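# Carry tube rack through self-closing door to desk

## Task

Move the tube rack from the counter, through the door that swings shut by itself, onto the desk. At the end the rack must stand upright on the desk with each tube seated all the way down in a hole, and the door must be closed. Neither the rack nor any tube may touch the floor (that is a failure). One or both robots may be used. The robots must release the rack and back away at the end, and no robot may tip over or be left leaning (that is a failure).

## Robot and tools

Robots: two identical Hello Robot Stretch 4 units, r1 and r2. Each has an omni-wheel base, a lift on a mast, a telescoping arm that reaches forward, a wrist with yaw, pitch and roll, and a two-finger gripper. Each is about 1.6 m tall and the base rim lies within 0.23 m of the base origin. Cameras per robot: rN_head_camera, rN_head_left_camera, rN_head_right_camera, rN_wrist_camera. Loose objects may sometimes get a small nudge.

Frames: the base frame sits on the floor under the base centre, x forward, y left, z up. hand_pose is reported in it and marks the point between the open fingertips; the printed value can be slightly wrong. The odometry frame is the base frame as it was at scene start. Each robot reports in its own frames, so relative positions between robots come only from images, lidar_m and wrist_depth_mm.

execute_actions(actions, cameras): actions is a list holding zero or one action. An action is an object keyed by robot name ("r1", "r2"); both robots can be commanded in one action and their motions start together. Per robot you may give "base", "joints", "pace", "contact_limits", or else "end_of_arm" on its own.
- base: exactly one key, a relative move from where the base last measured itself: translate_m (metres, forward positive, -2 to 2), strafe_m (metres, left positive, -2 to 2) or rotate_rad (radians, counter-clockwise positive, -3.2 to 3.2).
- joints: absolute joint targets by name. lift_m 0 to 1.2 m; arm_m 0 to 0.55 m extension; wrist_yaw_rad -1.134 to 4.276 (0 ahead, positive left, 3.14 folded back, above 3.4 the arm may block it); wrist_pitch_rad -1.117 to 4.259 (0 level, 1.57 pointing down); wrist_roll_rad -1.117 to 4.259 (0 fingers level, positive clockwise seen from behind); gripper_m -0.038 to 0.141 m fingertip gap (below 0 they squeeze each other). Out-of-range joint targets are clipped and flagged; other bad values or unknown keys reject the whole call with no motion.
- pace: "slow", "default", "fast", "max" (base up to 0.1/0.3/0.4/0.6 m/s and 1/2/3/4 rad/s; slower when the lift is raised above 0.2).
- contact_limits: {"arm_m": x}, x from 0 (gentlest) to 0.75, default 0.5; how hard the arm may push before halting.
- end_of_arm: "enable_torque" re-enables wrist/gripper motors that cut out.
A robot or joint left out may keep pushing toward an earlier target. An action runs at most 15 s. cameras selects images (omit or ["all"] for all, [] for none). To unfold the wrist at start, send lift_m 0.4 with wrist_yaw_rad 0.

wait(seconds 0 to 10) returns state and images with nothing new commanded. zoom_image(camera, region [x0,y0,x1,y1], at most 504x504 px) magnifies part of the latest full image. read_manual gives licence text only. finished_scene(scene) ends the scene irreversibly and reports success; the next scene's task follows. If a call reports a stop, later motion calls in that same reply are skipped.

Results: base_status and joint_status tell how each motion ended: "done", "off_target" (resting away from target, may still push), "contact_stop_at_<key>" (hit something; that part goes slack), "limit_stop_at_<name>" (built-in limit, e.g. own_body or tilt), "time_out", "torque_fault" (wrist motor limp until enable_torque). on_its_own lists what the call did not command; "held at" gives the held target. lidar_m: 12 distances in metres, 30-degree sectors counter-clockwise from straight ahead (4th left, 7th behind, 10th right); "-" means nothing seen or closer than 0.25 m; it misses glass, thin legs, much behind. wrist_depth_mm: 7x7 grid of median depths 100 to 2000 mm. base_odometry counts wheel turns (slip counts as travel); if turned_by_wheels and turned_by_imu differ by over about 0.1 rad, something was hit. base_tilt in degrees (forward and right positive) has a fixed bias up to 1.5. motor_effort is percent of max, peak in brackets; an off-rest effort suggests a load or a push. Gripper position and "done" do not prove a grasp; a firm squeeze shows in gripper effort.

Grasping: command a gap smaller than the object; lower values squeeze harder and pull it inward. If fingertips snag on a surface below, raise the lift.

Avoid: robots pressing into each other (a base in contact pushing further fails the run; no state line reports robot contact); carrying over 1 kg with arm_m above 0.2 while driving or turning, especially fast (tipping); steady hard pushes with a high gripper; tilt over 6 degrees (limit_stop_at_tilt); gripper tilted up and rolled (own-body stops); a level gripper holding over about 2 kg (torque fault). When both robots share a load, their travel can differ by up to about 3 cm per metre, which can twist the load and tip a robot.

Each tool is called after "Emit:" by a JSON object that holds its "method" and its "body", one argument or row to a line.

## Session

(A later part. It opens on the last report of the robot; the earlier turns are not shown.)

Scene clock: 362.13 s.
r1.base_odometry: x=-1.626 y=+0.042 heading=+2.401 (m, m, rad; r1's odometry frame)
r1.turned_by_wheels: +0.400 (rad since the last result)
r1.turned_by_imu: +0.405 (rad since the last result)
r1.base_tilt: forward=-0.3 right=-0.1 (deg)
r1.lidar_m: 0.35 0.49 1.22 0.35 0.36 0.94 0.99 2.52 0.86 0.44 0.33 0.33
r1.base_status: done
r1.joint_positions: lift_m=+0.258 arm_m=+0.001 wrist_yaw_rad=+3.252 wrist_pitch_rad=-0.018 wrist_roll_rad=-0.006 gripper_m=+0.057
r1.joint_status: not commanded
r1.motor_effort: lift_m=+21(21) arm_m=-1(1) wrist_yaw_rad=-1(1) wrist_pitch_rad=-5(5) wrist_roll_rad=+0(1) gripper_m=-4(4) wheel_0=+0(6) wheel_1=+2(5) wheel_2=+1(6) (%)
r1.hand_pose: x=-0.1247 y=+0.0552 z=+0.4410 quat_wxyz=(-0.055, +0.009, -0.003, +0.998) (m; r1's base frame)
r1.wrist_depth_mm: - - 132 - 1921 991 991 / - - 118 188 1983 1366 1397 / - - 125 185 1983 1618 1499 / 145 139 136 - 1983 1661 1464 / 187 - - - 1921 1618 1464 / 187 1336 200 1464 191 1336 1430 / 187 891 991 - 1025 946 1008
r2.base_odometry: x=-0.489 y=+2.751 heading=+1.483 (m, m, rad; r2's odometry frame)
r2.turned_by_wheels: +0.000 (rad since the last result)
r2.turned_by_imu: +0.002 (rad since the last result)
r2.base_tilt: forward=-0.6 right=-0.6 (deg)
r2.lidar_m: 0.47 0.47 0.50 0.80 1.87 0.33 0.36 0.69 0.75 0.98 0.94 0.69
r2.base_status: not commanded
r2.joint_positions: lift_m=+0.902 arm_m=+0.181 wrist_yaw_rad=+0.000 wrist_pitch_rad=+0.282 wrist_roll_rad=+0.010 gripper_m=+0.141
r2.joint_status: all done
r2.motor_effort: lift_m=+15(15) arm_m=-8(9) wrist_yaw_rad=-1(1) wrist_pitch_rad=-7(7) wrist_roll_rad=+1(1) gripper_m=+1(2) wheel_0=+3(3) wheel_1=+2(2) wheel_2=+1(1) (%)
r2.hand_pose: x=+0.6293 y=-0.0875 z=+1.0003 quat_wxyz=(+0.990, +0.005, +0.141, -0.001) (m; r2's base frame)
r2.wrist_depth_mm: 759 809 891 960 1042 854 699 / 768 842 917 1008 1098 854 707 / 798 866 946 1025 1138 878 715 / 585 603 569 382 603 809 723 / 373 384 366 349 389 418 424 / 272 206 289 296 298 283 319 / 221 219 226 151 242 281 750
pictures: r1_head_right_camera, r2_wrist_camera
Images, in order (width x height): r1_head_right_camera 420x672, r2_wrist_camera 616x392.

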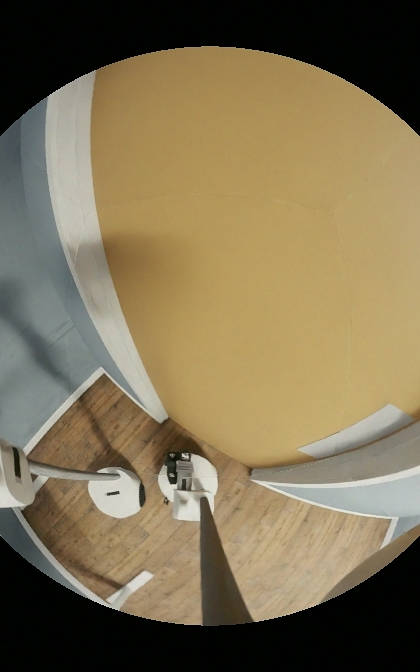

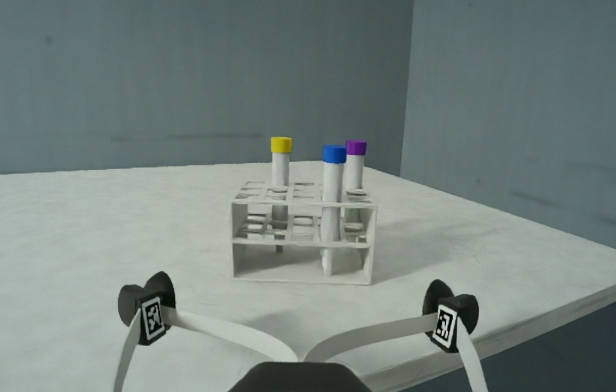

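Emit:
{"method": "execute_actions", "body": {
  "actions": [
    {"r1": {"base": {"translate_m": -0.2}, "pace": "default"}, "r2": {"base": {"strafe_m": -0.4}, "joints": {"arm_m": 0.0}, "pace": "fast"}}
  ]
}}

Scene clock: 368.13 s.
r1.base_odometry: x=-1.479 y=-0.093 heading=+2.400 (m, m, rad; r1's odometry frame)
r1.turned_by_wheels: +0.000 (rad since the last result)
r1.turned_by_imu: +0.000 (rad since the last result)
r1.base_tilt: forward=-0.3 right=+0.0 (deg)
r1.lidar_m: 0.54 0.71 0.61 0.66 0.80 0.77 0.81 2.41 1.41 0.57 0.50 0.49
r1.base_status: done
r1.joint_positions: lift_m=+0.258 arm_m=+0.001 wrist_yaw_rad=+3.252 wrist_pitch_rad=-0.018 wrist_roll_rad=-0.006 gripper_m=+0.057
r1.joint_status: not commanded
r1.motor_effort: lift_m=+21(21) arm_m=-1(1) wrist_yaw_rad=+1(0) wrist_pitch_rad=-5(5) wrist_roll_rad=+0(0) gripper_m=-4(4) wheel_0=-1(7) wheel_1=-2(5) wheel_2=+0(8) (%)
r1.hand_pose: x=-0.1247 y=+0.0552 z=+0.4410 quat_wxyz=(-0.055, +0.009, -0.003, +0.998) (m; r1's base frame)
r1.wrist_depth_mm: - - 132 - 1756 976 931 / - - 118 188 1808 1464 1308 / - - 125 183 1808 1537 1366 / 145 139 135 - 1808 1576 1336 / 186 - - - 1756 1537 1308 / 188 1308 200 1464 192 1229 1281 / 188 891 991 - 1008 878 1008
r2.base_odometry: x=-0.090 y=+2.716 heading=+1.482 (m, m, rad; r2's odometry frame)
r2.turned_by_wheels: +0.000 (rad since the last result)
r2.turned_by_imu: -0.002 (rad since the last result)
r2.base_tilt: forward=-0.5 right=-0.6 (deg)
r2.lidar_m: 0.66 0.60 0.71 1.05 0.60 0.76 0.53 0.50 0.58 0.62 0.58 0.66
r2.base_status: done
r2.joint_positions: lift_m=+0.902 arm_m=+0.003 wrist_yaw_rad=+0.000 wrist_pitch_rad=+0.282 wrist_roll_rad=+0.010 gripper_m=+0.141
r2.joint_status: all done
joint sent to its limit — the command would take r2.arm_m past its lower limit, so that joint was sent only as far as its limit.
r2.motor_effort: lift_m=+14(15) arm_m=-8(7) wrist_yaw_rad=-1(1) wrist_pitch_rad=-6(4) wrist_roll_rad=+1(1) gripper_m=+2(1) wheel_0=-1(10) wheel_1=-1(10) wheel_2=-1(1) (%)
r2.hand_pose: x=+0.4505 y=-0.0874 z=+1.0003 quat_wxyz=(+0.990, +0.005, +0.141, -0.001) (m; r2's base frame)
r2.wrist_depth_mm: 1008 1078 1205 1060 691 504 418 / 1025 1118 1229 1078 699 512 418 / 544 1138 1255 1118 715 525 424 / 508 603 634 976 723 530 433 / 439 1205 1366 1160 750 535 433 / 1182 206 1366 1205 707 477 436 / 1229 1281 1397 150 741 500 442
pictures: r1_head_camera, r1_head_left_camera, r1_head_right_camera, r1_wrist_camera, r2_head_camera, r2_head_left_camera, r2_head_right_camera, r2_wrist_camera
Images, in order (width x height): r1_head_camera 420x560, r1_head_left_camera 420x672, r1_head_right_camera 420x672, r1_wrist_camera 616x392, r2_head_camera 420x560, r2_head_left_camera 420x672, r2_head_right_camera 420x672, r2_wrist_camera 616x392.

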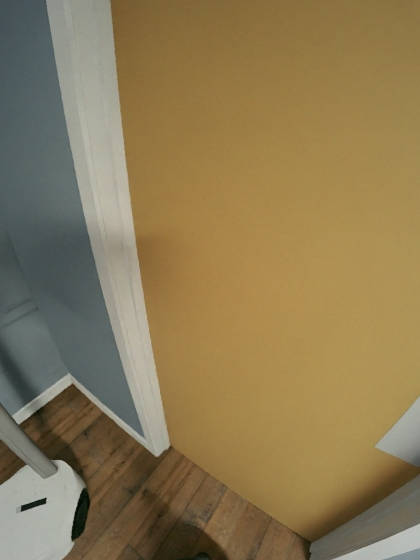

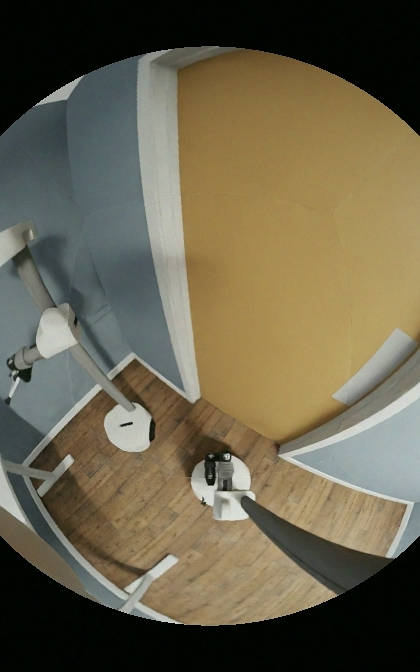

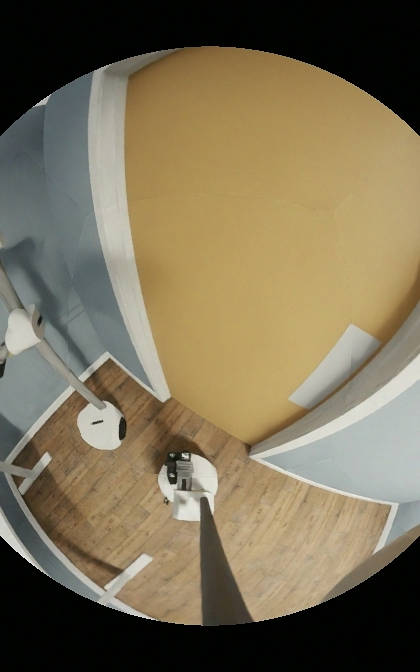

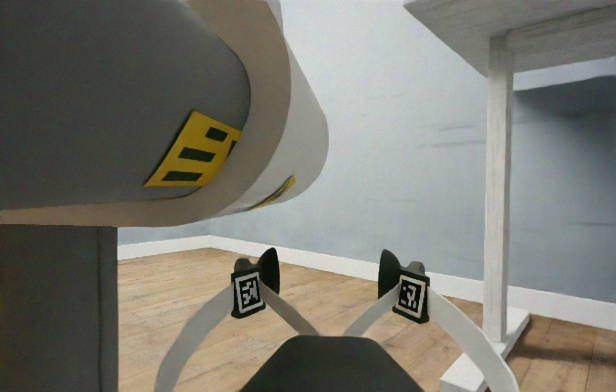

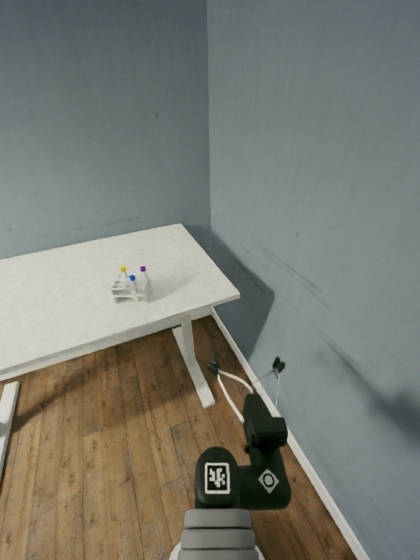

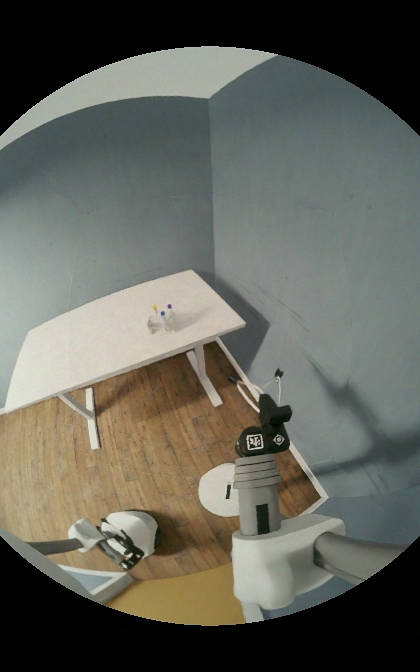

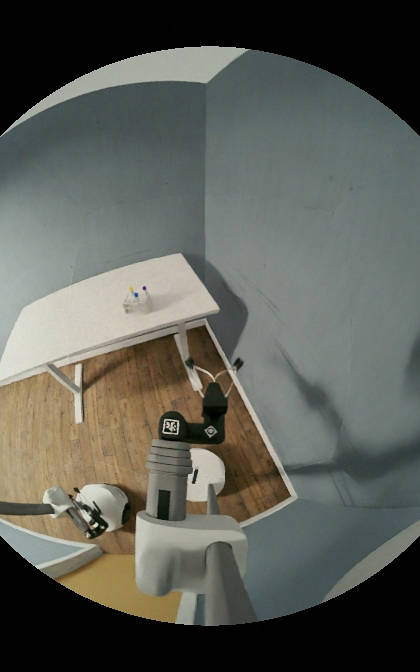

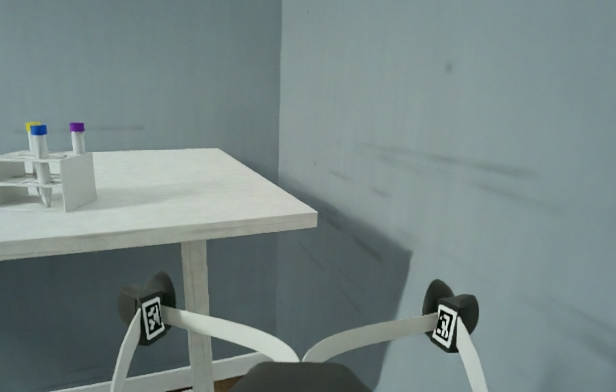

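Emit:
{"method": "zoom_image", "body": {
  "camera": "r2_wrist_camera",
  "region": [0, 105, 140, 235]
}}

Emit:
{"method": "zoom_image", "body": {
  "camera": "r1_head_camera",
  "region": [140, 380, 420, 560]
}}

Region (0, 105, 140, 235) of r2_wrist_camera's 616x392 image, scaled by 3.600; it fills the top 468 rows of this view, and the rest is white.

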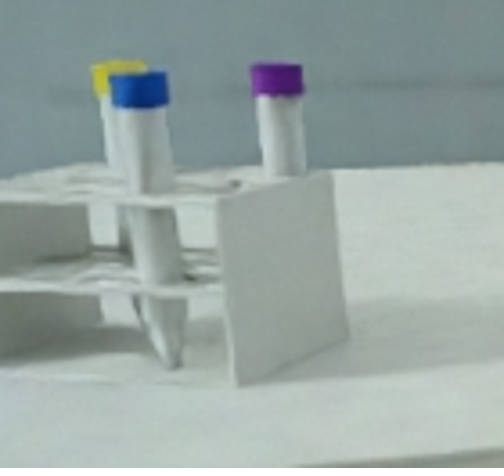

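Region (140, 380, 420, 560) of r1_head_camera's 420x560 image, scaled by 1.800, with more detail than that image has; it fills the top 324 rows of this view, and the rest is white.

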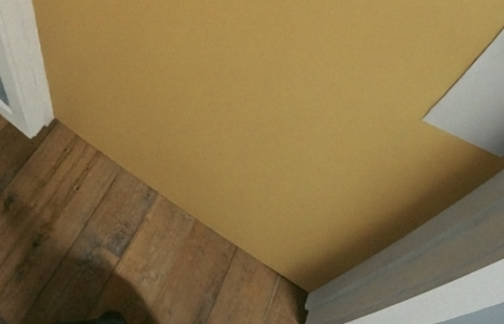

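The door is shut, the rack is upright on the desk with the tubes seated, and both robots are clear.

Emit:
{"method": "finished_scene", "body": {
  "scene": 2
}}

The scene is finished: the task was done.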